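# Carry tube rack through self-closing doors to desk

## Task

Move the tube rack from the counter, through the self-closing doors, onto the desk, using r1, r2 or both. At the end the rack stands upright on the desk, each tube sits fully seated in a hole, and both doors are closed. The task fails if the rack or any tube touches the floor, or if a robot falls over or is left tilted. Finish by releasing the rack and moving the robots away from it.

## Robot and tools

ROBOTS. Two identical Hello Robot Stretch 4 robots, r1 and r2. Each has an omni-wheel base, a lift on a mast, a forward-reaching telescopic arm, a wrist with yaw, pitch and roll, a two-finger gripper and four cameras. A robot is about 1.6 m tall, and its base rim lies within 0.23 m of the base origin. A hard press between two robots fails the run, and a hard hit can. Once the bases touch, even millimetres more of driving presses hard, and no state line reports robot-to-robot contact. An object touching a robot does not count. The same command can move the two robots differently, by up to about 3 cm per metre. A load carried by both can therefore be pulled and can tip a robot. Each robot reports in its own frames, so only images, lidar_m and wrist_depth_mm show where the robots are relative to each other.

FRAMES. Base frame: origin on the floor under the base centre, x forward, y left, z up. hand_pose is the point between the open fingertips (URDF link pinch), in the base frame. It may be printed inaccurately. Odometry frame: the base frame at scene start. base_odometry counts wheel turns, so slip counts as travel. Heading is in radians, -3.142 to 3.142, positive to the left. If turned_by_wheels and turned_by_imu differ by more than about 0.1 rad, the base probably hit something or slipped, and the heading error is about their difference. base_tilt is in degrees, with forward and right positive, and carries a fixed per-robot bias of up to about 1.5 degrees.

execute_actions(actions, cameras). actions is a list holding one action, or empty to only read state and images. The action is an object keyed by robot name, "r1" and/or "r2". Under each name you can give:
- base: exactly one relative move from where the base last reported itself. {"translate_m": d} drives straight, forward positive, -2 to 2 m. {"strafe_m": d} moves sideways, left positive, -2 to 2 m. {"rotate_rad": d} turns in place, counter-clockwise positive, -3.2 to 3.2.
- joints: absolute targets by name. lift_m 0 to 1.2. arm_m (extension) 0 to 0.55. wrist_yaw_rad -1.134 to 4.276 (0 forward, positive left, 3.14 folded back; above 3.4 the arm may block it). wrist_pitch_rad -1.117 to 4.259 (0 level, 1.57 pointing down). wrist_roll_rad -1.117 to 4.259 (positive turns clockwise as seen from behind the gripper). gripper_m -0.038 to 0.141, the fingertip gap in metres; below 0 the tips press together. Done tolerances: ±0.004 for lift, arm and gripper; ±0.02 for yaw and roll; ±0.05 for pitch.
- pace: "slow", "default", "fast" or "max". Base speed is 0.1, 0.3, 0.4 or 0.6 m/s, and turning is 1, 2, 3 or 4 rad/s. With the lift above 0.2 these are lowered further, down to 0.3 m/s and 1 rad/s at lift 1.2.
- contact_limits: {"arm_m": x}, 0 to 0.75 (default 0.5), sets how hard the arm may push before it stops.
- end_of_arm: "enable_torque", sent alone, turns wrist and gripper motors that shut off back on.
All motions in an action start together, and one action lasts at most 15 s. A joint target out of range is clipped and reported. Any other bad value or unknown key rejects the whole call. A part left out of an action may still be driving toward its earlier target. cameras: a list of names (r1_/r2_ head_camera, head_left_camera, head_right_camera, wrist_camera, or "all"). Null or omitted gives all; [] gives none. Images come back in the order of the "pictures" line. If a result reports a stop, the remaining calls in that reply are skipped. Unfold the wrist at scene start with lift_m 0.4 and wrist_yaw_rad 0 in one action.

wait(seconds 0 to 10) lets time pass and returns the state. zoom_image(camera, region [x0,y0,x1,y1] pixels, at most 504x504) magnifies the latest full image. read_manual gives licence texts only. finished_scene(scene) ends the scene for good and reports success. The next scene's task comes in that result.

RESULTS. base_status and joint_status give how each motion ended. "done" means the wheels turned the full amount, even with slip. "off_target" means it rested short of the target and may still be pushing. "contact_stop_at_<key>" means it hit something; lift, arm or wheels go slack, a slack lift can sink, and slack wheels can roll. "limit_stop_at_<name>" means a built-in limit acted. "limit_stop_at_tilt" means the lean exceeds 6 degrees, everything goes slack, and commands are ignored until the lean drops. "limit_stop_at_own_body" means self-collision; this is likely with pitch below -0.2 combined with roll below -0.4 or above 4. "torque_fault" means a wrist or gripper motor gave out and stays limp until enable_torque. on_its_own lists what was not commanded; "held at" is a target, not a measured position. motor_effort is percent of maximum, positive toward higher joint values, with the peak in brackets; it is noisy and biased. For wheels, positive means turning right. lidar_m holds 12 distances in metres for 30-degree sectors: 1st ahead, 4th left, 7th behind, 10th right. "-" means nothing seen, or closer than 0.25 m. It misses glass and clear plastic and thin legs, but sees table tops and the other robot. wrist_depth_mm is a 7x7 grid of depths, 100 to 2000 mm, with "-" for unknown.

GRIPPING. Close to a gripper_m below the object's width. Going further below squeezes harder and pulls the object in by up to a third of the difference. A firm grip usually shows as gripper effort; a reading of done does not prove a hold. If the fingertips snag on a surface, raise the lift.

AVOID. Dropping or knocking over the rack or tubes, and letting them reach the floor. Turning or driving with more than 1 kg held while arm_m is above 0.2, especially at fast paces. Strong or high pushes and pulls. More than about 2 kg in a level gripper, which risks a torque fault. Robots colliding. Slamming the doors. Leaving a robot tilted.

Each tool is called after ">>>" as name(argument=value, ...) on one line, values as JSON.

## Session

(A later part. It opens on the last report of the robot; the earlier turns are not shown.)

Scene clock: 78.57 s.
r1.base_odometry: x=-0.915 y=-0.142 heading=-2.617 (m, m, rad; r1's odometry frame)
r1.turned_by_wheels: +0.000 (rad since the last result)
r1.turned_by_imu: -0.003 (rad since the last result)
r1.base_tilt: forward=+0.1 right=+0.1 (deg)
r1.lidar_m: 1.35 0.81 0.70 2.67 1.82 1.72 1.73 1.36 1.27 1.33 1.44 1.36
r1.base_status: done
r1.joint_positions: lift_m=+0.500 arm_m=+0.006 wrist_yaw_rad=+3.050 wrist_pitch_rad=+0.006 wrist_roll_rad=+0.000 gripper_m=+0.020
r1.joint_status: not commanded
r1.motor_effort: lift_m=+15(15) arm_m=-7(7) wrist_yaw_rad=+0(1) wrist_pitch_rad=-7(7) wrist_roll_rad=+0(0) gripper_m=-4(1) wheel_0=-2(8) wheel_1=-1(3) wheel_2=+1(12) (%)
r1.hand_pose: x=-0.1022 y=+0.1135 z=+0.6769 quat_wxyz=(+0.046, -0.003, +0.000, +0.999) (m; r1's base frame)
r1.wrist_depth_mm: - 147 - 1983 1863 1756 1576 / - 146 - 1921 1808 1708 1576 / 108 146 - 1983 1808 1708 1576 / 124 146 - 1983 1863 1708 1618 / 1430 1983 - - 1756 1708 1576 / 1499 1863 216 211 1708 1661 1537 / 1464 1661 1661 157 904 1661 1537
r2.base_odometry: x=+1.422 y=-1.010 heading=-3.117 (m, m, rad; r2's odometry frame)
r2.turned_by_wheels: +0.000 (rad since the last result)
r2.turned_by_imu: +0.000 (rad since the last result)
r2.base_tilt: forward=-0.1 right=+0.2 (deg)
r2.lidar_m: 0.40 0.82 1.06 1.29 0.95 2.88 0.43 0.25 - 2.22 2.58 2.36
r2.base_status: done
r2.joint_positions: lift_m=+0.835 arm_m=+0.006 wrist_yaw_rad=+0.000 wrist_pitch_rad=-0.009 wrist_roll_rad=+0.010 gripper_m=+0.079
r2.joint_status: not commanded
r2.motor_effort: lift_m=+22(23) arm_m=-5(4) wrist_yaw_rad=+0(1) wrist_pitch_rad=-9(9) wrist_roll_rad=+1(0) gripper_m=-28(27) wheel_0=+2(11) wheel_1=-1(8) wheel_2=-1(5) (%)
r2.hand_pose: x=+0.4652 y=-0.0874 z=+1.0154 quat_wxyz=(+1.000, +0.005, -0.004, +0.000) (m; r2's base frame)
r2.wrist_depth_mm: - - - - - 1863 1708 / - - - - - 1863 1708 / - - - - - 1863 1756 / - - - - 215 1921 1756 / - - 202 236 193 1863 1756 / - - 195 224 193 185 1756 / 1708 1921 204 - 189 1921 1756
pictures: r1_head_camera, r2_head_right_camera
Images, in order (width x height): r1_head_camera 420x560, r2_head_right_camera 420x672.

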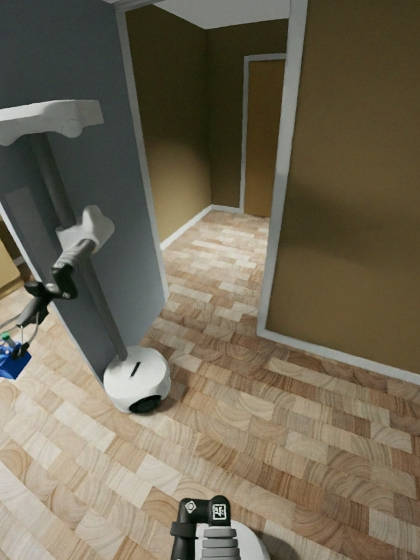

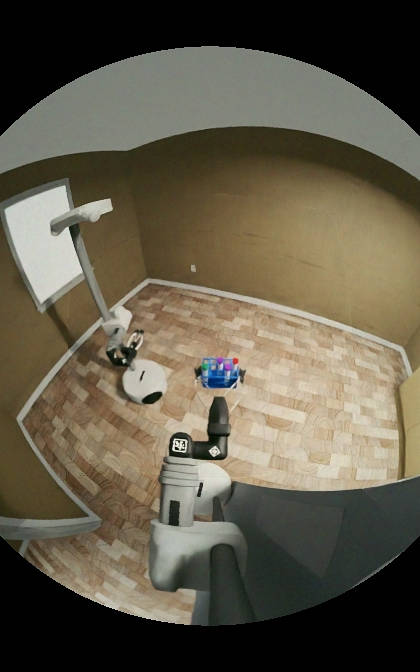

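>>> execute_actions(actions=[{"r1":{"base":{"strafe_m":-0.05}},"r2":{"base":{"strafe_m":-0.04},"pace":"slow"}}], cameras=[])

>>> execute_actions(actions=[{"r1":{"base":{"translate_m":0.8}}}], cameras=["r1_head_camera","r1_head_left_camera","r2_head_left_camera"])

Scene clock: 80.77 s.
r1.base_odometry: x=-0.940 y=-0.099 heading=-2.618 (m, m, rad; r1's odometry frame)
r1.turned_by_wheels: +0.000 (rad since the last result)
r1.turned_by_imu: -0.001 (rad since the last result)
r1.base_tilt: forward=+0.0 right=+0.3 (deg)
r1.lidar_m: 1.35 0.87 0.74 2.71 1.88 1.74 1.79 1.33 1.23 1.28 1.42 1.31
r1.base_status: done
r1.joint_positions: lift_m=+0.500 arm_m=+0.006 wrist_yaw_rad=+3.050 wrist_pitch_rad=+0.006 wrist_roll_rad=+0.000 gripper_m=+0.020
r1.joint_status: not commanded
r1.motor_effort: lift_m=+15(15) arm_m=-7(7) wrist_yaw_rad=+0(0) wrist_pitch_rad=-6(6) wrist_roll_rad=+0(0) gripper_m=-3(4) wheel_0=-2(7) wheel_1=+0(8) wheel_2=+0(4) (%)
r1.hand_pose: x=-0.1022 y=+0.1135 z=+0.6769 quat_wxyz=(+0.046, -0.003, +0.000, +0.999) (m; r1's base frame)
r1.wrist_depth_mm: - 147 - 1983 1863 1708 1576 / - 147 - 1983 1863 1708 1661 / 108 146 - - 1863 1808 1618 / 124 146 - 1921 1863 1661 1576 / 1430 1863 - - 1863 1708 1576 / 1430 1808 216 210 1756 1661 1618 / 1430 1661 1618 158 878 1618 1576
r2.base_odometry: x=+1.421 y=-0.970 heading=-3.117 (m, m, rad; r2's odometry frame)
r2.turned_by_wheels: +0.000 (rad since the last result)
r2.turned_by_imu: +0.000 (rad since the last result)
r2.base_tilt: forward=-0.1 right=+0.2 (deg)
r2.lidar_m: 0.45 0.88 0.94 1.36 0.99 2.94 0.41 0.25 - 2.09 2.57 2.34
r2.base_status: done
r2.joint_positions: lift_m=+0.835 arm_m=+0.006 wrist_yaw_rad=+0.000 wrist_pitch_rad=-0.009 wrist_roll_rad=+0.010 gripper_m=+0.079
r2.joint_status: not commanded
r2.motor_effort: lift_m=+22(22) arm_m=-5(5) wrist_yaw_rad=+1(1) wrist_pitch_rad=-9(9) wrist_roll_rad=+0(1) gripper_m=-29(25) wheel_0=+2(7) wheel_1=-2(7) wheel_2=+0(3) (%)
r2.hand_pose: x=+0.4652 y=-0.0874 z=+1.0154 quat_wxyz=(+1.000, +0.005, -0.004, +0.000) (m; r2's base frame)
r2.wrist_depth_mm: - - - - - 1808 1756 / - - - - - 1863 1708 / - - - - - 1808 1756 / - - - - 214 1863 1756 / - - 202 257 196 1863 1756 / - - 196 224 194 185 1708 / 1921 1983 204 - 189 1808 1756
pictures: none
No camera images: the call's "cameras" was empty. Leave "cameras" out to get every camera's image.

Scene clock: 84.93 s.
r1.base_odometry: x=-1.632 y=-0.499 heading=-2.618 (m, m, rad; r1's odometry frame)
r1.turned_by_wheels: +0.000 (rad since the last result)
r1.turned_by_imu: -0.004 (rad since the last result)
r1.base_tilt: forward=+0.2 right=+0.2 (deg)
r1.lidar_m: 2.29 0.88 0.41 0.39 0.66 2.45 2.52 1.71 1.61 0.96 0.62 0.59
r1.base_status: done
r1.joint_positions: lift_m=+0.500 arm_m=+0.006 wrist_yaw_rad=+3.050 wrist_pitch_rad=+0.006 wrist_roll_rad=+0.000 gripper_m=+0.020
r1.joint_status: not commanded
r1.motor_effort: lift_m=+15(15) arm_m=-7(7) wrist_yaw_rad=+0(0) wrist_pitch_rad=-7(6) wrist_roll_rad=+1(1) gripper_m=-3(3) wheel_0=-1(5) wheel_1=+0(2) wheel_2=+0(10) (%)
r1.hand_pose: x=-0.1022 y=+0.1135 z=+0.6769 quat_wxyz=(+0.046, -0.003, +0.000, +0.999) (m; r1's base frame)
r1.wrist_depth_mm: - 147 - - - - - / - 147 - - - - - / 108 146 - - - - - / 124 146 - - - - - / 1708 - - - - - - / 1756 - 216 211 - - - / 1708 1661 1661 158 891 1708 1708
r2.base_odometry: x=+1.421 y=-0.970 heading=-3.117 (m, m, rad; r2's odometry frame)
r2.turned_by_wheels: +0.000 (rad since the last result)
r2.turned_by_imu: -0.001 (rad since the last result)
r2.base_tilt: forward=-0.1 right=+0.2 (deg)
r2.lidar_m: 0.44 2.42 0.40 0.39 0.99 2.98 0.39 0.25 - 2.12 2.55 2.34
r2.base_status: not commanded
r2.joint_positions: lift_m=+0.835 arm_m=+0.006 wrist_yaw_rad=+0.000 wrist_pitch_rad=-0.009 wrist_roll_rad=+0.010 gripper_m=+0.079
r2.joint_status: not commanded
r2.motor_effort: lift_m=+22(23) arm_m=-5(4) wrist_yaw_rad=+1(1) wrist_pitch_rad=-9(8) wrist_roll_rad=+1(1) gripper_m=-26(25) wheel_0=+2(2) wheel_1=-2(2) wheel_2=+0(0) (%)
r2.hand_pose: x=+0.4652 y=-0.0874 z=+1.0154 quat_wxyz=(+1.000, +0.005, -0.004, +0.000) (m; r2's base frame)
r2.wrist_depth_mm: - - - - - 1863 1708 / - - - - - 1808 1708 / - - - - - 1863 1756 / - - - - 215 1921 1661 / - - 202 236 194 1808 1756 / - - 196 224 194 185 1661 / 1983 1921 204 - 189 1921 1756
pictures: r1_head_camera, r1_head_left_camera, r2_head_left_camera
Images, in order (width x height): r1_head_camera 420x560, r1_head_left_camera 420x672, r2_head_left_camera 420x672.

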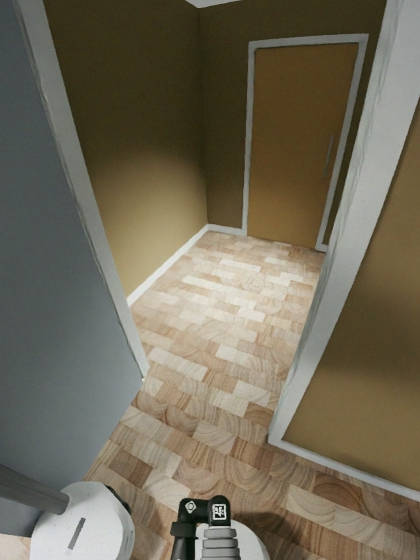

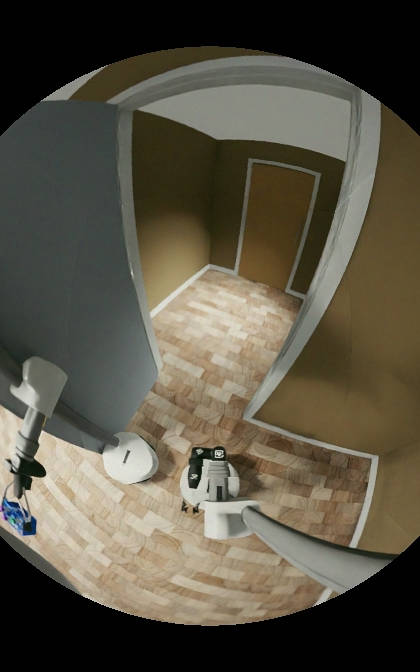

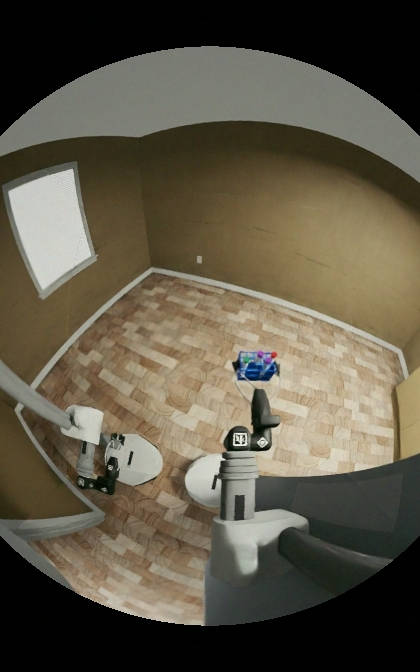

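>>> execute_actions(actions=[{"r1":{"base":{"translate_m":1.7},"pace":"fast"},"r2":{"base":{"rotate_rad":1.1},"pace":"slow"}}], cameras=["r1_head_right_camera","r2_head_left_camera"])

Scene clock: 91.53 s.
r1.base_odometry: x=-3.104 y=-1.350 heading=-2.617 (m, m, rad; r1's odometry frame)
r1.turned_by_wheels: +0.000 (rad since the last result)
r1.turned_by_imu: -0.007 (rad since the last result)
r1.base_tilt: forward=+0.0 right=+0.1 (deg)
r1.lidar_m: 1.14 0.79 0.72 0.75 0.81 0.75 1.13 1.05 1.31 1.35 1.53 1.41
r1.base_status: done
r1.joint_positions: lift_m=+0.500 arm_m=+0.006 wrist_yaw_rad=+3.050 wrist_pitch_rad=+0.006 wrist_roll_rad=+0.000 gripper_m=+0.020
r1.joint_status: not commanded
r1.motor_effort: lift_m=+15(15) arm_m=-7(7) wrist_yaw_rad=+0(0) wrist_pitch_rad=-6(6) wrist_roll_rad=+0(1) gripper_m=-2(4) wheel_0=-1(6) wheel_1=-1(8) wheel_2=+2(13) (%)
r1.hand_pose: x=-0.1022 y=+0.1134 z=+0.6769 quat_wxyz=(+0.046, -0.003, +0.000, +0.999) (m; r1's base frame)
r1.wrist_depth_mm: - 147 - - 1708 778 732 / - 147 - - - 778 723 / 108 146 - - 1756 778 732 / 124 146 - - - 768 732 / 1118 1160 - - - 778 732 / 1182 1160 216 209 917 768 732 / 1160 1078 1618 158 854 750 723
r2.base_odometry: x=+1.421 y=-0.970 heading=-2.018 (m, m, rad; r2's odometry frame)
r2.turned_by_wheels: +1.100 (rad since the last result)
r2.turned_by_imu: +1.107 (rad since the last result)
r2.base_tilt: forward=-0.1 right=+0.2 (deg)
r2.lidar_m: 0.43 1.26 0.96 1.48 0.37 0.25 1.94 0.25 2.53 2.35 2.38 2.38
r2.base_status: done
r2.joint_positions: lift_m=+0.835 arm_m=+0.006 wrist_yaw_rad=+0.000 wrist_pitch_rad=-0.009 wrist_roll_rad=+0.010 gripper_m=+0.079
r2.joint_status: not commanded
r2.motor_effort: lift_m=+22(23) arm_m=-4(4) wrist_yaw_rad=+2(1) wrist_pitch_rad=-9(8) wrist_roll_rad=+1(0) gripper_m=-26(27) wheel_0=-2(2) wheel_1=-2(9) wheel_2=+0(8) (%)
r2.hand_pose: x=+0.4652 y=-0.0874 z=+1.0154 quat_wxyz=(+1.000, +0.005, -0.004, +0.000) (m; r2's base frame)
r2.wrist_depth_mm: 1308 1921 1863 1983 1983 - - / 1336 1863 1921 1921 - - - / 1366 1921 1921 - - - - / 1397 1983 1921 - 214 - - / 1430 1921 200 258 195 - - / 1430 1708 196 223 194 184 - / 1397 1808 208 - 189 - -
pictures: r1_head_right_camera, r2_head_left_camera
Images, in order (width x height): r1_head_right_camera 420x672, r2_head_left_camera 420x672.

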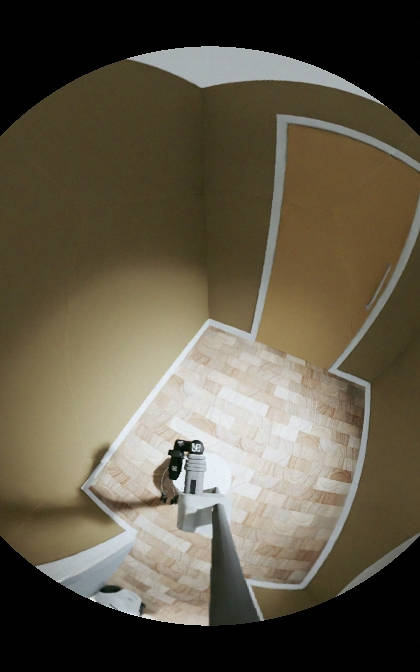

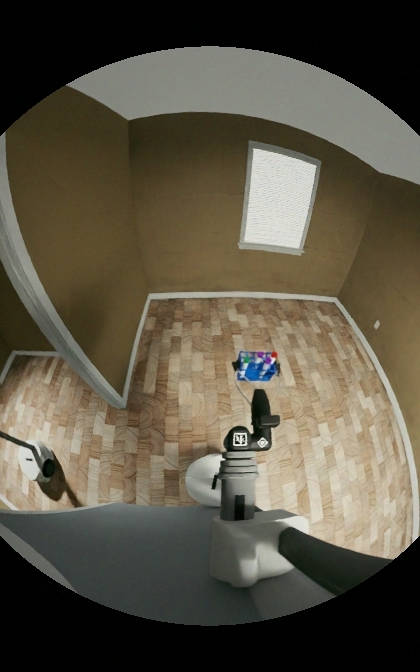

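>>> execute_actions(actions=[{"r1":{"base":{"rotate_rad":-0.845},"joints":{"wrist_yaw_rad":0,"lift_m":0.8,"gripper_m":0.06,"arm_m":0.03}},"r2":{"base":{"rotate_rad":1.3},"pace":"slow"}}], cameras=["r1_head_camera","r1_wrist_camera","r2_head_camera"])

Scene clock: 95.23 s.
r1.base_odometry: x=-3.104 y=-1.350 heading=+2.821 (m, m, rad; r1's odometry frame)
r1.turned_by_wheels: -0.845 (rad since the last result)
r1.turned_by_imu: -0.858 (rad since the last result)
r1.base_tilt: forward=-0.1 right=+0.3 (deg)
r1.lidar_m: 1.45 1.41 0.94 0.72 0.73 0.80 0.76 0.94 1.05 1.21 1.29 1.44
r1.base_status: done
r1.joint_positions: lift_m=+0.800 arm_m=+0.029 wrist_yaw_rad=+0.000 wrist_pitch_rad=+0.006 wrist_roll_rad=+0.000 gripper_m=+0.060
r1.joint_status: all done
r1.motor_effort: lift_m=+25(28) arm_m=+7(6) wrist_yaw_rad=+0(6) wrist_pitch_rad=-6(6) wrist_roll_rad=+1(1) gripper_m=-1(1) wheel_0=+1(7) wheel_1=+0(7) wheel_2=-1(8) (%)
r1.hand_pose: x=+0.4882 y=-0.0873 z=+0.9760 quat_wxyz=(+1.000, +0.000, +0.003, +0.000) (m; r1's base frame)
r1.wrist_depth_mm: 1042 1138 1255 1366 1576 1336 1118 / 1025 1138 1255 1397 1537 1397 1118 / 1025 1118 1255 1366 1537 1397 1138 / 1042 1138 1255 1366 1576 1366 1138 / 1042 1160 1281 1366 1499 1366 1138 / 1042 1118 209 1366 211 1397 1098 / 1025 1098 1205 145 1537 1255 1098
r2.base_odometry: x=+1.421 y=-0.970 heading=-0.718 (m, m, rad; r2's odometry frame)
r2.turned_by_wheels: +1.300 (rad since the last result)
r2.turned_by_imu: +1.309 (rad since the last result)
r2.base_tilt: forward=-0.1 right=+0.2 (deg)
r2.lidar_m: 0.42 0.62 0.27 0.25 - - 2.35 2.34 2.59 2.25 1.96 0.97
r2.base_status: done
r2.joint_positions: lift_m=+0.835 arm_m=+0.006 wrist_yaw_rad=+0.000 wrist_pitch_rad=-0.009 wrist_roll_rad=+0.010 gripper_m=+0.079
r2.joint_status: not commanded
r2.motor_effort: lift_m=+22(22) arm_m=-3(5) wrist_yaw_rad=+1(0) wrist_pitch_rad=-8(8) wrist_roll_rad=+0(0) gripper_m=-26(26) wheel_0=-3(5) wheel_1=+0(5) wheel_2=-1(5) (%)
r2.hand_pose: x=+0.4650 y=-0.0874 z=+1.0154 quat_wxyz=(+1.000, +0.005, -0.004, +0.000) (m; r2's base frame)
r2.wrist_depth_mm: - - - - 1808 732 788 / - - - - 820 741 809 / - - - - 820 750 831 / - 1537 - - 215 750 831 / - - 199 258 194 759 842 / - 1182 196 224 193 184 854 / 1921 1863 209 - 189 788 866
pictures: r1_head_camera, r1_wrist_camera, r2_head_camera
Images, in order (width x height): r1_head_camera 420x560, r1_wrist_camera 616x392, r2_head_camera 420x560.

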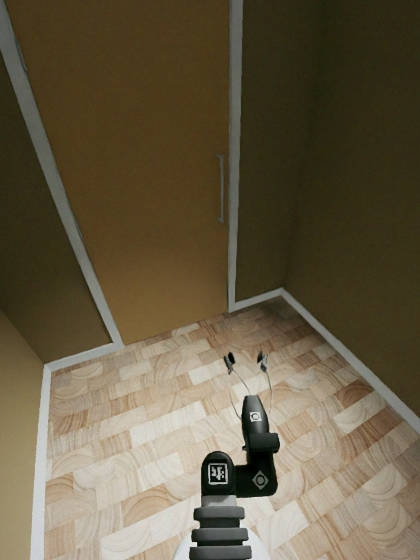

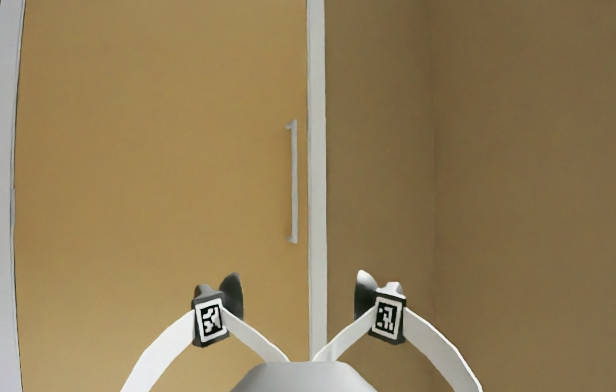

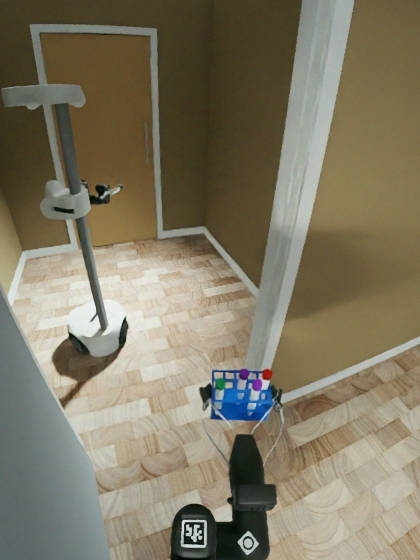

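>>> execute_actions(actions=[{"r1":{"base":{"translate_m":0.85},"pace":"fast"},"r2":{"base":{"rotate_rad":0.07},"pace":"slow"}}], cameras=["r1_wrist_camera","r2_head_camera","r2_wrist_camera"])

Scene clock: 99.53 s.
r1.base_odometry: x=-3.911 y=-1.082 heading=+2.821 (m, m, rad; r1's odometry frame)
r1.turned_by_wheels: +0.000 (rad since the last result)
r1.turned_by_imu: -0.004 (rad since the last result)
r1.base_tilt: forward=+0.2 right=+0.5 (deg)
r1.lidar_m: 0.66 0.62 0.72 1.08 1.04 1.16 1.60 1.60 1.27 1.00 0.97 0.87
r1.base_status: done
r1.joint_positions: lift_m=+0.800 arm_m=+0.029 wrist_yaw_rad=+0.000 wrist_pitch_rad=+0.006 wrist_roll_rad=+0.000 gripper_m=+0.060
r1.joint_status: not commanded
r1.motor_effort: lift_m=+25(26) arm_m=+7(7) wrist_yaw_rad=+0(1) wrist_pitch_rad=-7(7) wrist_roll_rad=+0(0) gripper_m=-2(2) wheel_0=-1(6) wheel_1=-1(5) wheel_2=+2(12) (%)
r1.hand_pose: x=+0.4882 y=-0.0874 z=+0.9760 quat_wxyz=(+1.000, +0.000, +0.003, +0.000) (m; r1's base frame)
r1.wrist_depth_mm: 389 421 466 517 574 661 741 / 389 421 466 512 574 654 750 / 389 421 462 517 574 647 732 / 387 421 459 508 569 654 741 / 384 421 459 512 564 647 750 / 384 413 210 512 211 640 732 / 384 402 449 145 549 654 750
r2.base_odometry: x=+1.421 y=-0.971 heading=-0.648 (m, m, rad; r2's odometry frame)
r2.turned_by_wheels: +0.070 (rad since the last result)
r2.turned_by_imu: +0.069 (rad since the last result)
r2.base_tilt: forward=-0.2 right=+0.2 (deg)
r2.lidar_m: 0.44 0.52 0.25 0.25 - - 2.35 2.35 2.62 2.23 1.68 0.98
r2.base_status: done
r2.joint_positions: lift_m=+0.835 arm_m=+0.006 wrist_yaw_rad=+0.000 wrist_pitch_rad=-0.009 wrist_roll_rad=+0.010 gripper_m=+0.079
r2.joint_status: not commanded
r2.motor_effort: lift_m=+22(22) arm_m=-4(3) wrist_yaw_rad=-1(0) wrist_pitch_rad=-9(9) wrist_roll_rad=+1(0) gripper_m=-25(25) wheel_0=-4(2) wheel_1=-1(3) wheel_2=-1(3) (%)
r2.hand_pose: x=+0.4650 y=-0.0874 z=+1.0154 quat_wxyz=(+1.000, +0.005, -0.004, +0.000) (m; r2's base frame)
r2.wrist_depth_mm: - - - - - 691 723 / - - - - - 699 732 / - - - - - 699 741 / - - - - 216 715 759 / - - 199 257 196 723 750 / - - 196 224 194 185 768 / 1921 1921 210 - 189 715 778
pictures: r1_wrist_camera, r2_head_camera, r2_wrist_camera
Images, in order (width x height): r1_wrist_camera 616x392, r2_head_camera 420x560, r2_wrist_camera 616x392.

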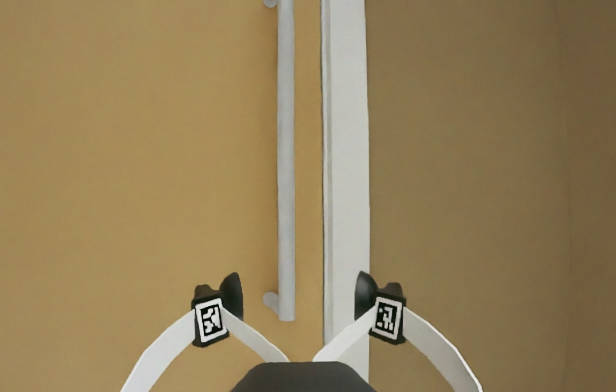

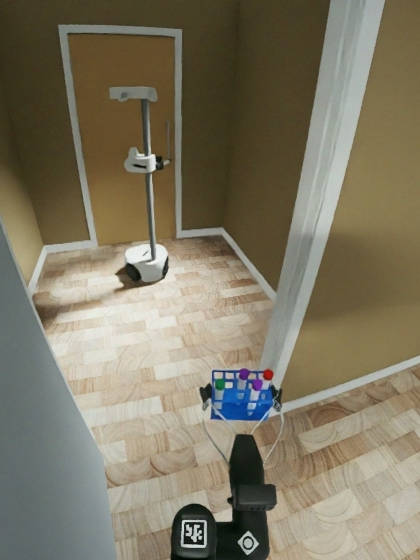

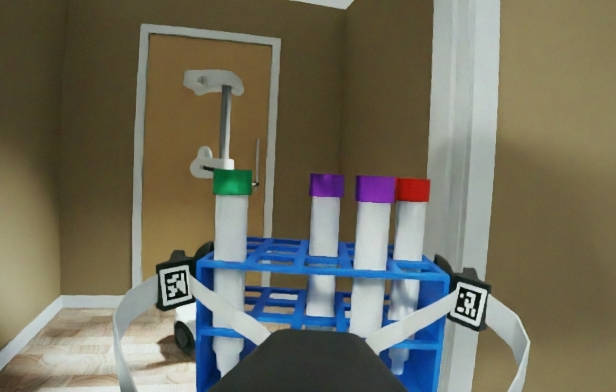

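>>> execute_actions(actions=[{"r1":{"base":{"strafe_m":0.015},"pace":"slow", "joints":{"arm_m":0.03}},"r2":{"base":{"translate_m":1.5}}}], cameras=["r1_wrist_camera","r2_head_left_camera","r2_wrist_camera"])

Scene clock: 106.73 s.
r1.base_odometry: x=-3.916 y=-1.096 heading=+2.821 (m, m, rad; r1's odometry frame)
r1.turned_by_wheels: +0.000 (rad since the last result)
r1.turned_by_imu: -0.002 (rad since the last result)
r1.base_tilt: forward=+0.2 right=+0.3 (deg)
r1.lidar_m: 0.64 0.63 0.69 1.05 1.04 1.14 1.61 0.85 0.71 1.00 0.98 0.83
r1.base_status: done
r1.joint_positions: lift_m=+0.800 arm_m=+0.029 wrist_yaw_rad=+0.000 wrist_pitch_rad=+0.006 wrist_roll_rad=+0.000 gripper_m=+0.060
r1.joint_status: all done
r1.motor_effort: lift_m=+25(26) arm_m=+6(7) wrist_yaw_rad=+0(0) wrist_pitch_rad=-7(7) wrist_roll_rad=+1(0) gripper_m=-1(7) wheel_0=-3(6) wheel_1=+1(5) wheel_2=+0(3) (%)
r1.hand_pose: x=+0.4882 y=-0.0874 z=+0.9760 quat_wxyz=(+1.000, +0.000, +0.003, +0.000) (m; r1's base frame)
r1.wrist_depth_mm: 382 415 455 504 569 654 741 / 382 413 459 508 564 661 750 / 382 415 459 504 564 647 741 / 379 413 459 488 564 640 732 / 382 413 455 492 559 640 723 / 377 413 210 488 211 640 732 / 375 397 449 145 544 634 723
r2.base_odometry: x=+2.617 y=-1.876 heading=-0.648 (m, m, rad; r2's odometry frame)
r2.turned_by_wheels: +0.000 (rad since the last result)
r2.turned_by_imu: -0.006 (rad since the last result)
r2.base_tilt: forward=-0.1 right=+0.2 (deg)
r2.lidar_m: 0.44 0.84 1.60 1.34 1.14 0.73 0.61 0.53 0.60 0.74 0.75 0.84
r2.base_status: done
r2.joint_positions: lift_m=+0.835 arm_m=+0.006 wrist_yaw_rad=+0.000 wrist_pitch_rad=-0.009 wrist_roll_rad=+0.010 gripper_m=+0.079
r2.joint_status: not commanded
r2.motor_effort: lift_m=+22(22) arm_m=-4(4) wrist_yaw_rad=+1(2) wrist_pitch_rad=-8(8) wrist_roll_rad=+0(0) gripper_m=-25(26) wheel_0=+1(4) wheel_1=+0(4) wheel_2=+0(4) (%)
r2.hand_pose: x=+0.4650 y=-0.0874 z=+1.0154 quat_wxyz=(+1.000, +0.005, -0.004, +0.000) (m; r2's base frame)
r2.wrist_depth_mm: 1255 1336 1397 1499 1229 820 647 / 1255 1308 1397 1537 1205 820 640 / 1281 1336 1430 1537 1205 820 640 / 1255 1366 1366 1499 213 809 640 / 1308 1366 202 258 195 768 634 / 1308 1308 196 225 195 184 634 / 1336 1397 209 - 189 788 634
pictures: r1_wrist_camera, r2_head_left_camera, r2_wrist_camera
Images, in order (width x height): r1_wrist_camera 616x392, r2_head_left_camera 420x672, r2_wrist_camera 616x392.

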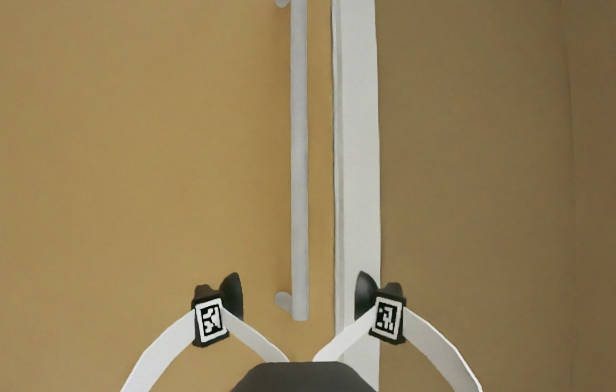

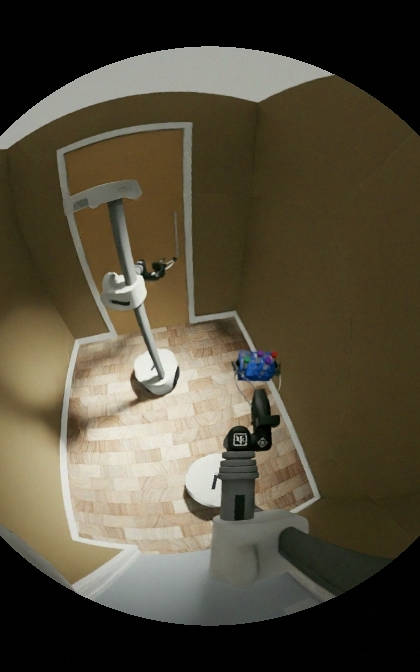

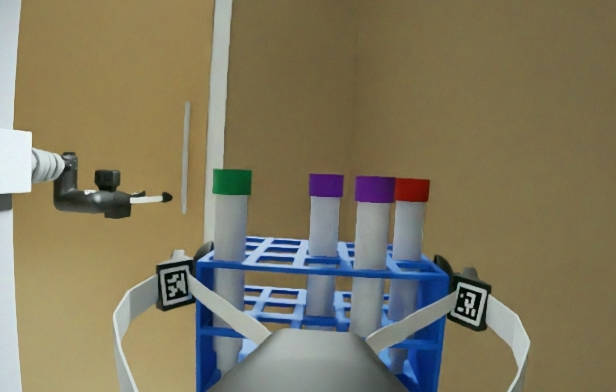

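>>> execute_actions(actions=[{"r1":{"base":{"translate_m":0.225}},"r2":{"base":{"rotate_rad":0.29},"pace":"slow"}}], cameras=["r1_wrist_camera"])

Scene clock: 109.17 s.
r1.base_odometry: x=-4.129 y=-1.025 heading=+2.821 (m, m, rad; r1's odometry frame)
r1.turned_by_wheels: +0.000 (rad since the last result)
r1.turned_by_imu: -0.001 (rad since the last result)
r1.base_tilt: forward=+0.2 right=+0.1 (deg)
r1.lidar_m: 0.43 0.41 0.46 0.73 1.12 1.22 1.85 0.78 0.79 0.90 0.90 0.55
r1.base_status: done
r1.joint_positions: lift_m=+0.800 arm_m=+0.029 wrist_yaw_rad=+0.000 wrist_pitch_rad=+0.006 wrist_roll_rad=+0.000 gripper_m=+0.060
r1.joint_status: not commanded
r1.motor_effort: lift_m=+25(26) arm_m=+7(7) wrist_yaw_rad=+0(0) wrist_pitch_rad=-7(7) wrist_roll_rad=+0(0) gripper_m=-4(4) wheel_0=+1(5) wheel_1=+2(4) wheel_2=+1(8) (%)
r1.hand_pose: x=+0.4882 y=-0.0874 z=+0.9760 quat_wxyz=(+1.000, +0.000, +0.003, +0.000) (m; r1's base frame)
r1.wrist_depth_mm: 210 227 251 270 298 355 402 / 208 227 251 268 294 351 399 / 208 227 247 267 296 351 399 / 207 226 248 267 296 349 397 / 206 225 247 266 293 347 397 / 207 223 211 265 211 349 389 / 207 215 242 145 290 347 394
r2.base_odometry: x=+2.617 y=-1.876 heading=-0.359 (m, m, rad; r2's odometry frame)
r2.turned_by_wheels: +0.290 (rad since the last result)
r2.turned_by_imu: +0.292 (rad since the last result)
r2.base_tilt: forward=-0.2 right=+0.2 (deg)
r2.lidar_m: 0.43 1.09 1.38 1.33 0.88 0.64 0.60 0.54 0.73 0.74 0.77 1.03
r2.base_status: done
r2.joint_positions: lift_m=+0.835 arm_m=+0.006 wrist_yaw_rad=+0.000 wrist_pitch_rad=-0.009 wrist_roll_rad=+0.010 gripper_m=+0.079
r2.joint_status: not commanded
r2.motor_effort: lift_m=+22(22) arm_m=-4(3) wrist_yaw_rad=+0(2) wrist_pitch_rad=-9(9) wrist_roll_rad=+1(0) gripper_m=-27(27) wheel_0=-1(9) wheel_1=-1(3) wheel_2=-2(7) (%)
r2.hand_pose: x=+0.4650 y=-0.0874 z=+1.0154 quat_wxyz=(+1.000, +0.005, -0.004, +0.000) (m; r2's base frame)
r2.wrist_depth_mm: 1464 1397 1397 1397 1430 1397 1008 / 1397 1499 1464 1430 1430 1366 1008 / 1464 1464 854 1464 1397 1430 991 / 1464 1464 809 1464 215 1397 976 / 1499 1464 203 258 196 1308 960 / 1464 1499 196 224 195 185 946 / 1499 1499 209 - 189 1336 931
pictures: r1_wrist_camera
Images, in order (width x height): r1_wrist_camera 616x392.

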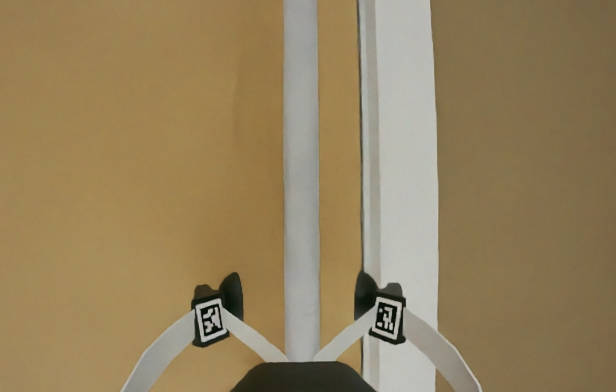

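>>> execute_actions(actions=[{"r1":{"joints":{"gripper_m":-0.032}},"r2":{"base":{"strafe_m":-0.4}}}], cameras=["r1_wrist_camera"])

>>> execute_actions(actions=[{"r1":{"base":{"strafe_m":-0.02},"pace":"slow"}}], cameras=[])

>>> execute_actions(actions=[{"r1":{"base":{"translate_m":-0.26},"pace":"slow"},"r2":{"base":{"translate_m":0.45}}}], cameras=["r2_head_left_camera"])

Scene clock: 112.13 s.
r1.base_odometry: x=-4.129 y=-1.025 heading=+2.821 (m, m, rad; r1's odometry frame)
r1.turned_by_wheels: +0.000 (rad since the last result)
r1.turned_by_imu: -0.001 (rad since the last result)
r1.base_tilt: forward=-0.1 right=+0.1 (deg)
r1.lidar_m: 0.41 0.40 0.48 0.71 1.12 1.23 1.82 1.18 0.97 0.93 0.89 0.55
r1.base_status: not commanded
r1.joint_positions: lift_m=+0.800 arm_m=+0.029 wrist_yaw_rad=-0.003 wrist_pitch_rad=+0.006 wrist_roll_rad=+0.000 gripper_m=-0.031
r1.joint_status: all done
r1.motor_effort: lift_m=+26(25) arm_m=+4(7) wrist_yaw_rad=+8(8) wrist_pitch_rad=-6(6) wrist_roll_rad=+0(1) gripper_m=-19(16) wheel_0=-1(1) wheel_1=+1(2) wheel_2=+1(1) (%)
r1.hand_pose: x=+0.4884 y=-0.0882 z=+0.9760 quat_wxyz=(+1.000, +0.000, +0.003, -0.001) (m; r1's base frame)
r1.wrist_depth_mm: 201 217 241 255 296 357 407 / 202 217 240 254 296 355 404 / 200 218 239 252 293 351 407 / 200 216 239 252 293 353 404 / 200 216 239 251 291 349 399 / 198 215 189 190 277 351 394 / 199 206 228 186 286 327 399
r2.base_odometry: x=+2.477 y=-2.251 heading=-0.359 (m, m, rad; r2's odometry frame)
r2.turned_by_wheels: +0.000 (rad since the last result)
r2.turned_by_imu: +0.000 (rad since the last result)
r2.base_tilt: forward=-0.1 right=+0.2 (deg)
r2.lidar_m: 0.45 1.15 1.83 1.74 0.88 0.53 0.52 0.49 0.36 0.33 0.36 0.47
r2.base_status: done
r2.joint_positions: lift_m=+0.835 arm_m=+0.006 wrist_yaw_rad=+0.000 wrist_pitch_rad=-0.009 wrist_roll_rad=+0.010 gripper_m=+0.079
r2.joint_status: not commanded
r2.motor_effort: lift_m=+22(22) arm_m=-4(4) wrist_yaw_rad=+3(0) wrist_pitch_rad=-9(9) wrist_roll_rad=+0(0) gripper_m=-26(27) wheel_0=+0(9) wheel_1=+0(9) wheel_2=-1(2) (%)
r2.hand_pose: x=+0.4650 y=-0.0874 z=+1.0155 quat_wxyz=(+1.000, +0.005, -0.004, +0.000) (m; r2's base frame)
r2.wrist_depth_mm: 1430 1430 1430 1397 1281 574 402 / 1464 1430 1397 1430 1281 574 402 / 854 1464 1464 1430 1255 574 394 / 866 1499 1281 1499 215 564 389 / 917 1499 200 264 195 512 379 / 917 1499 196 224 194 184 384 / 1537 1499 209 - 189 521 377
pictures: r1_wrist_camera
Images, in order (width x height): r1_wrist_camera 616x392.

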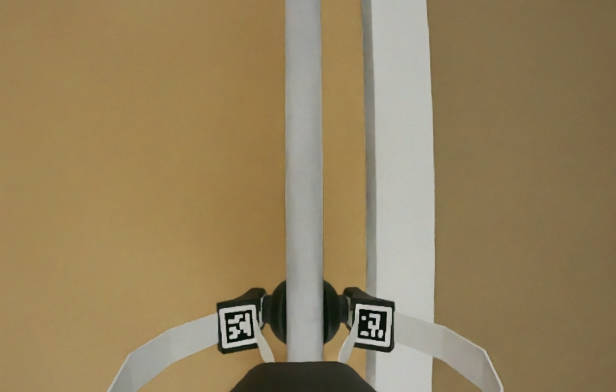

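Scene clock: 113.27 s.
r1.base_odometry: x=-4.123 y=-1.006 heading=+2.822 (m, m, rad; r1's odometry frame)
r1.turned_by_wheels: +0.001 (rad since the last result)
r1.turned_by_imu: +0.001 (rad since the last result)
r1.base_tilt: forward=+0.0 right=+0.2 (deg)
r1.lidar_m: 0.42 0.41 0.46 0.71 1.13 1.26 1.83 1.16 0.97 0.88 0.88 0.56
r1.base_status: done
r1.joint_positions: lift_m=+0.800 arm_m=+0.029 wrist_yaw_rad=+0.011 wrist_pitch_rad=+0.006 wrist_roll_rad=+0.000 gripper_m=-0.032
r1.joint_status: not commanded
r1.on_its_own: wrist_yaw_rad is at rest, and its effort (-31) is outside its rest range (-13 to +13)
r1.motor_effort: lift_m=+25(25) arm_m=+5(4) wrist_yaw_rad=-31(31) wrist_pitch_rad=-7(7) wrist_roll_rad=+0(0) gripper_m=-15(18) wheel_0=+7(7) wheel_1=-1(5) wheel_2=+3(3) (%)
r1.hand_pose: x=+0.4895 y=-0.0843 z=+0.9760 quat_wxyz=(+1.000, +0.000, +0.003, +0.005) (m; r1's base frame)
r1.wrist_depth_mm: 206 220 240 265 297 353 399 / 204 221 241 265 291 351 394 / 204 220 240 264 294 349 392 / 204 220 240 264 293 347 392 / 203 220 240 263 290 347 392 / 202 218 189 186 287 345 387 / 202 151 231 182 279 345 387
r2.base_odometry: x=+2.477 y=-2.251 heading=-0.359 (m, m, rad; r2's odometry frame)
r2.turned_by_wheels: +0.000 (rad since the last result)
r2.turned_by_imu: +0.000 (rad since the last result)
r2.base_tilt: forward=-0.1 right=+0.2 (deg)
r2.lidar_m: 0.43 1.15 1.78 1.73 0.86 0.54 0.51 0.51 0.36 0.34 0.36 0.49
r2.base_status: not commanded
r2.joint_positions: lift_m=+0.835 arm_m=+0.006 wrist_yaw_rad=+0.000 wrist_pitch_rad=-0.009 wrist_roll_rad=+0.010 gripper_m=+0.079
r2.joint_status: not commanded
r2.motor_effort: lift_m=+22(22) arm_m=-4(4) wrist_yaw_rad=+1(1) wrist_pitch_rad=-9(9) wrist_roll_rad=+0(1) gripper_m=-27(27) wheel_0=-1(1) wheel_1=+1(0) wheel_2=-1(1) (%)
r2.hand_pose: x=+0.4650 y=-0.0874 z=+1.0155 quat_wxyz=(+1.000, +0.005, -0.004, +0.000) (m; r2's base frame)
r2.wrist_depth_mm: 1464 1464 1430 1397 1281 580 407 / 1430 1464 1430 1430 1229 574 402 / 854 1430 1430 1430 1229 564 392 / 891 1430 1255 1464 214 564 389 / 1464 1464 201 258 195 517 382 / 1499 1464 197 224 194 183 382 / 1537 1499 209 - 190 525 377
pictures: none
No camera images: the call's "cameras" was empty. Leave "cameras" out to get every camera's image.

Scene clock: 117.17 s.
r1.base_odometry: x=-3.876 y=-1.088 heading=+2.820 (m, m, rad; r1's odometry frame)
r1.turned_by_wheels: -0.002 (rad since the last result)
r1.turned_by_imu: -0.005 (rad since the last result)
r1.base_tilt: forward=+0.1 right=+0.1 (deg)
r1.lidar_m: 0.42 0.46 0.67 1.07 1.03 1.15 1.55 1.57 0.66 0.66 0.67 0.49
r1.base_status: done
r1.joint_positions: lift_m=+0.800 arm_m=+0.029 wrist_yaw_rad=-0.019 wrist_pitch_rad=+0.006 wrist_roll_rad=+0.000 gripper_m=-0.032
r1.joint_status: not commanded
r1.on_its_own: wrist_yaw_rad is at rest, and its effort (+54) is outside its rest range (-13 to +13)
r1.motor_effort: lift_m=+25(25) arm_m=+4(5) wrist_yaw_rad=+54(54) wrist_pitch_rad=-8(7) wrist_roll_rad=+1(1) gripper_m=-18(17) wheel_0=-16(16) wheel_1=-5(8) wheel_2=-5(12) (%)
r1.hand_pose: x=+0.4869 y=-0.0928 z=+0.9759 quat_wxyz=(+1.000, +0.000, +0.003, -0.009) (m; r1's base frame)
r1.wrist_depth_mm: 231 236 245 250 260 741 778 / 230 236 243 247 259 741 788 / 229 236 243 248 258 750 788 / 230 236 243 246 257 741 798 / 229 235 241 246 257 741 798 / 228 235 239 183 186 732 768 / 227 231 174 181 252 159 778
r2.base_odometry: x=+2.898 y=-2.409 heading=-0.358 (m, m, rad; r2's odometry frame)
r2.turned_by_wheels: +0.000 (rad since the last result)
r2.turned_by_imu: -0.002 (rad since the last result)
r2.base_tilt: forward=-0.1 right=+0.1 (deg)
r2.lidar_m: 0.43 0.68 0.65 1.74 1.54 1.11 0.94 0.49 0.34 0.33 0.34 0.48
r2.base_status: done
r2.joint_positions: lift_m=+0.835 arm_m=+0.006 wrist_yaw_rad=+0.000 wrist_pitch_rad=-0.009 wrist_roll_rad=+0.010 gripper_m=+0.079
r2.joint_status: not commanded
r2.motor_effort: lift_m=+22(22) arm_m=-4(3) wrist_yaw_rad=+0(0) wrist_pitch_rad=-8(9) wrist_roll_rad=+1(0) gripper_m=-27(26) wheel_0=+2(6) wheel_1=-1(3) wheel_2=+3(15) (%)
r2.hand_pose: x=+0.4650 y=-0.0874 z=+1.0155 quat_wxyz=(+1.000, +0.005, -0.004, +0.000) (m; r2's base frame)
r2.wrist_depth_mm: 778 741 991 1008 976 559 392 / 778 741 1008 1008 991 559 392 / 778 750 1008 1008 1008 549 382 / 699 - 1008 991 215 544 377 / 809 759 201 237 195 496 373 / 820 741 196 225 195 184 375 / 809 778 208 - 190 508 366
pictures: r2_head_left_camera
Images, in order (width x height): r2_head_left_camera 420x672.

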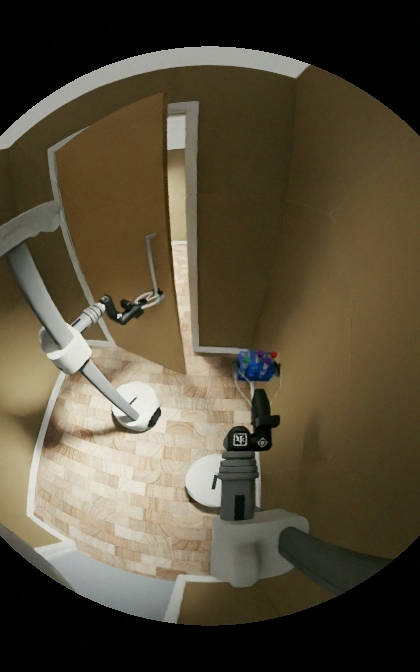

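Door 1 shut. Continue pulling.

>>> execute_actions(actions=[{"r1":{"base":{"translate_m":-0.29},"pace":"slow"}}], cameras=[])

>>> execute_actions(actions=[{"r1":{"base":{"strafe_m":0.05},"pace":"slow"}}], cameras=[])

Scene clock: 121.57 s.
r1.base_odometry: x=-3.601 y=-1.180 heading=+2.821 (m, m, rad; r1's odometry frame)
r1.turned_by_wheels: +0.001 (rad since the last result)
r1.turned_by_imu: +0.000 (rad since the last result)
r1.base_tilt: forward=+0.2 right=+0.3 (deg)
r1.lidar_m: 0.42 0.57 0.99 0.93 0.92 1.01 1.29 1.30 1.35 0.61 0.71 0.50
r1.base_status: done
r1.joint_positions: lift_m=+0.800 arm_m=+0.029 wrist_yaw_rad=+0.019 wrist_pitch_rad=+0.006 wrist_roll_rad=+0.000 gripper_m=-0.031
r1.joint_status: not commanded
r1.on_its_own: wrist_yaw_rad is at rest, and its effort (-54) is outside its rest range (-13 to +13)
r1.motor_effort: lift_m=+25(25) arm_m=+5(4) wrist_yaw_rad=-54(54) wrist_pitch_rad=-7(7) wrist_roll_rad=+0(2) gripper_m=-18(19) wheel_0=+6(17) wheel_1=-1(9) wheel_2=+12(12) (%)
r1.hand_pose: x=+0.4902 y=-0.0820 z=+0.9759 quat_wxyz=(+1.000, +0.000, +0.003, +0.009) (m; r1's base frame)
r1.wrist_depth_mm: 314 290 266 238 235 1042 917 / 312 287 265 240 232 1042 917 / 310 286 263 238 233 1042 946 / 310 286 263 239 230 1042 946 / 307 283 263 238 229 1008 946 / 307 283 189 182 227 1025 917 / 304 151 260 177 173 1008 946
r2.base_odometry: x=+2.898 y=-2.409 heading=-0.358 (m, m, rad; r2's odometry frame)
r2.turned_by_wheels: +0.000 (rad since the last result)
r2.turned_by_imu: -0.001 (rad since the last result)
r2.base_tilt: forward=-0.2 right=+0.2 (deg)
r2.lidar_m: 0.43 0.77 0.62 0.64 1.51 1.10 0.96 0.51 0.34 0.31 0.34 0.46
r2.base_status: not commanded
r2.joint_positions: lift_m=+0.835 arm_m=+0.006 wrist_yaw_rad=+0.000 wrist_pitch_rad=-0.009 wrist_roll_rad=+0.010 gripper_m=+0.079
r2.joint_status: not commanded
r2.motor_effort: lift_m=+22(22) arm_m=-4(4) wrist_yaw_rad=-1(1) wrist_pitch_rad=-8(9) wrist_roll_rad=+1(1) gripper_m=-27(26) wheel_0=+2(2) wheel_1=+0(0) wheel_2=+3(3) (%)
r2.hand_pose: x=+0.4650 y=-0.0874 z=+1.0155 quat_wxyz=(+1.000, +0.005, -0.004, +0.000) (m; r2's base frame)
r2.wrist_depth_mm: - - 991 991 991 559 392 / - - 1008 1008 976 559 394 / - - 1008 1025 976 559 382 / - - 1008 1008 215 549 377 / - - 200 236 194 500 373 / - - 196 224 194 185 373 / 1921 1921 208 - 190 512 366
pictures: none
No camera images: the call's "cameras" was empty. Leave "cameras" out to get every camera's image.

Scene clock: 123.17 s.
r1.base_odometry: x=-3.617 y=-1.227 heading=+2.820 (m, m, rad; r1's odometry frame)
r1.turned_by_wheels: -0.001 (rad since the last result)
r1.turned_by_imu: -0.002 (rad since the last result)
r1.base_tilt: forward=+0.0 right=+0.3 (deg)
r1.lidar_m: 0.42 0.59 0.98 0.89 0.88 0.98 1.32 1.32 1.41 0.64 0.77 0.48
r1.base_status: done
r1.joint_positions: lift_m=+0.800 arm_m=+0.029 wrist_yaw_rad=-0.016 wrist_pitch_rad=+0.006 wrist_roll_rad=+0.000 gripper_m=-0.032
r1.joint_status: not commanded
r1.on_its_own: wrist_yaw_rad is at rest, and its effort (+46) is outside its rest range (-13 to +13)
r1.motor_effort: lift_m=+26(25) arm_m=+4(4) wrist_yaw_rad=+46(53) wrist_pitch_rad=-8(8) wrist_roll_rad=+1(1) gripper_m=-15(18) wheel_0=-13(13) wheel_1=+0(5) wheel_2=-5(8) (%)
r1.hand_pose: x=+0.4872 y=-0.0920 z=+0.9760 quat_wxyz=(+1.000, +0.000, +0.003, -0.008) (m; r1's base frame)
r1.wrist_depth_mm: 300 283 264 249 234 1060 946 / 298 282 263 247 234 1060 931 / 298 278 263 247 234 1060 917 / 298 278 262 247 233 1042 946 / 297 278 260 247 233 1042 946 / 294 278 260 181 187 1060 931 / 294 277 173 173 229 155 917
r2.base_odometry: x=+2.898 y=-2.409 heading=-0.358 (m, m, rad; r2's odometry frame)
r2.turned_by_wheels: +0.000 (rad since the last result)
r2.turned_by_imu: +0.000 (rad since the last result)
r2.base_tilt: forward=-0.1 right=+0.2 (deg)
r2.lidar_m: 0.44 0.78 0.66 0.68 1.52 1.09 0.96 0.50 0.34 0.30 0.34 0.47
r2.base_status: not commanded
r2.joint_positions: lift_m=+0.835 arm_m=+0.006 wrist_yaw_rad=+0.000 wrist_pitch_rad=-0.009 wrist_roll_rad=+0.010 gripper_m=+0.079
r2.joint_status: not commanded
r2.motor_effort: lift_m=+22(22) arm_m=-3(4) wrist_yaw_rad=+1(2) wrist_pitch_rad=-8(8) wrist_roll_rad=+0(0) gripper_m=-27(26) wheel_0=+2(2) wheel_1=+0(0) wheel_2=+3(2) (%)
r2.hand_pose: x=+0.4650 y=-0.0874 z=+1.0155 quat_wxyz=(+1.000, +0.005, -0.004, +0.000) (m; r2's base frame)
r2.wrist_depth_mm: - - 991 976 991 559 392 / - - 1008 991 991 554 392 / - - 991 991 1008 554 382 / - - 991 1025 215 549 377 / - - 201 236 194 496 370 / - - 196 224 194 185 373 / 1921 1921 208 - 189 504 368
pictures: none
No camera images: the call's "cameras" was empty. Leave "cameras" out to get every camera's image.

>>> execute_actions(actions=[{"r1":{"base":{"translate_m":-0.105},"pace":"slow"}}], cameras=[])

>>> execute_actions(actions=[{"r1":{"base":{"strafe_m":0.05},"pace":"slow"},"r2":{"base":{"rotate_rad":0.3},"pace":"slow"}}], cameras=["r2_head_left_camera"])

Scene clock: 125.90 s.
r1.base_odometry: x=-3.518 y=-1.261 heading=+2.821 (m, m, rad; r1's odometry frame)
r1.turned_by_wheels: +0.001 (rad since the last result)
r1.turned_by_imu: +0.001 (rad since the last result)
r1.base_tilt: forward=+0.1 right=+0.0 (deg)
r1.lidar_m: 0.42 0.62 1.11 0.85 0.83 0.94 1.19 1.22 1.33 0.67 0.70 0.48
r1.base_status: done
r1.joint_positions: lift_m=+0.800 arm_m=+0.029 wrist_yaw_rad=+0.014 wrist_pitch_rad=+0.006 wrist_roll_rad=+0.000 gripper_m=-0.031
r1.joint_status: not commanded
r1.on_its_own: wrist_yaw_rad is at rest, and its effort (-41) is outside its rest range (-13 to +13)
r1.motor_effort: lift_m=+25(25) arm_m=+4(4) wrist_yaw_rad=-41(46) wrist_pitch_rad=-7(7) wrist_roll_rad=+1(1) gripper_m=-17(16) wheel_0=+5(14) wheel_1=+0(7) wheel_2=+12(11) (%)
r1.hand_pose: x=+0.4899 y=-0.0834 z=+0.9760 quat_wxyz=(+1.000, +0.000, +0.003, +0.007) (m; r1's base frame)
r1.wrist_depth_mm: 355 312 274 236 220 1138 991 / 357 309 272 236 220 1160 991 / 353 309 271 236 220 1138 1025 / 351 304 270 236 220 1118 1025 / 349 306 270 235 219 1138 1025 / 351 304 181 181 212 1098 1025 / 349 150 260 174 173 1118 1008
r2.base_odometry: x=+2.898 y=-2.409 heading=-0.358 (m, m, rad; r2's odometry frame)
r2.turned_by_wheels: +0.000 (rad since the last result)
r2.turned_by_imu: +0.000 (rad since the last result)
r2.base_tilt: forward=-0.1 right=+0.1 (deg)
r2.lidar_m: 0.43 0.79 0.70 0.68 1.50 1.08 0.97 0.48 0.34 0.31 0.33 0.46
r2.base_status: not commanded
r2.joint_positions: lift_m=+0.835 arm_m=+0.006 wrist_yaw_rad=+0.000 wrist_pitch_rad=-0.009 wrist_roll_rad=+0.010 gripper_m=+0.079
r2.joint_status: not commanded
r2.motor_effort: lift_m=+22(22) arm_m=-3(4) wrist_yaw_rad=+3(1) wrist_pitch_rad=-8(8) wrist_roll_rad=+1(0) gripper_m=-27(25) wheel_0=+2(2) wheel_1=-1(0) wheel_2=+2(2) (%)
r2.hand_pose: x=+0.4650 y=-0.0874 z=+1.0155 quat_wxyz=(+1.000, +0.005, -0.004, +0.000) (m; r2's base frame)
r2.wrist_depth_mm: - - 1008 976 976 564 392 / - - 1008 1008 991 559 394 / - - 1008 1008 991 549 379 / - - 1008 1025 215 544 377 / - - 200 237 194 500 373 / - - 197 224 193 184 373 / 1983 1863 209 - 190 504 368
pictures: none
No camera images: the call's "cameras" was empty. Leave "cameras" out to get every camera's image.

Scene clock: 127.50 s.
r1.base_odometry: x=-3.534 y=-1.308 heading=+2.820 (m, m, rad; r1's odometry frame)
r1.turned_by_wheels: -0.001 (rad since the last result)
r1.turned_by_imu: -0.002 (rad since the last result)
r1.base_tilt: forward=+0.0 right=+0.3 (deg)
r1.lidar_m: 0.44 0.63 1.05 0.81 0.79 0.84 1.18 1.26 1.36 0.71 0.76 0.46
r1.base_status: done
r1.joint_positions: lift_m=+0.800 arm_m=+0.029 wrist_yaw_rad=-0.014 wrist_pitch_rad=+0.006 wrist_roll_rad=+0.000 gripper_m=-0.032
r1.joint_status: not commanded
r1.on_its_own: wrist_yaw_rad is at rest, and its effort (+40) is outside its rest range (-13 to +13)
r1.motor_effort: lift_m=+26(25) arm_m=+4(4) wrist_yaw_rad=+40(40) wrist_pitch_rad=-7(7) wrist_roll_rad=+1(1) gripper_m=-12(15) wheel_0=-11(11) wheel_1=+0(4) wheel_2=-4(7) (%)
r1.hand_pose: x=+0.4874 y=-0.0914 z=+0.9760 quat_wxyz=(+1.000, +0.000, +0.003, -0.007) (m; r1's base frame)
r1.wrist_depth_mm: 353 312 278 252 229 219 1025 / 355 312 278 252 230 220 1042 / 349 310 278 252 230 220 1025 / 349 312 277 250 230 220 1025 / 349 309 276 250 229 218 1025 / 347 309 273 182 194 218 1008 / 345 309 173 171 222 152 991
r2.base_odometry: x=+2.898 y=-2.409 heading=-0.058 (m, m, rad; r2's odometry frame)
r2.turned_by_wheels: +0.300 (rad since the last result)
r2.turned_by_imu: +0.302 (rad since the last result)
r2.base_tilt: forward=-0.1 right=+0.2 (deg)
r2.lidar_m: 0.43 0.79 0.73 1.74 1.20 0.97 0.67 0.38 0.31 0.33 0.38 0.71
r2.base_status: done
r2.joint_positions: lift_m=+0.835 arm_m=+0.006 wrist_yaw_rad=+0.000 wrist_pitch_rad=-0.009 wrist_roll_rad=+0.010 gripper_m=+0.079
r2.joint_status: not commanded
r2.motor_effort: lift_m=+22(22) arm_m=-4(4) wrist_yaw_rad=+1(1) wrist_pitch_rad=-9(8) wrist_roll_rad=+0(0) gripper_m=-28(26) wheel_0=-1(9) wheel_1=-2(5) wheel_2=+1(4) (%)
r2.hand_pose: x=+0.4650 y=-0.0874 z=+1.0155 quat_wxyz=(+1.000, +0.005, -0.004, +0.000) (m; r2's base frame)
r2.wrist_depth_mm: 627 - - - 960 878 831 / 647 - - - 960 891 842 / 676 - - - 976 904 854 / 683 - - - 215 904 866 / 683 - 200 258 193 904 866 / 676 1229 197 224 193 186 854 / 668 1808 208 - 189 904 878
pictures: r2_head_left_camera
Images, in order (width x height): r2_head_left_camera 420x672.

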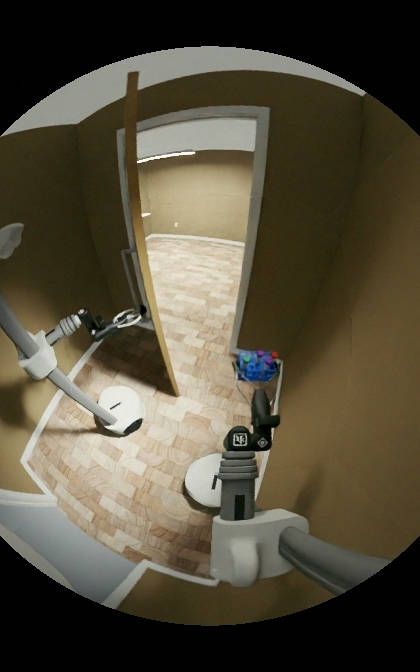

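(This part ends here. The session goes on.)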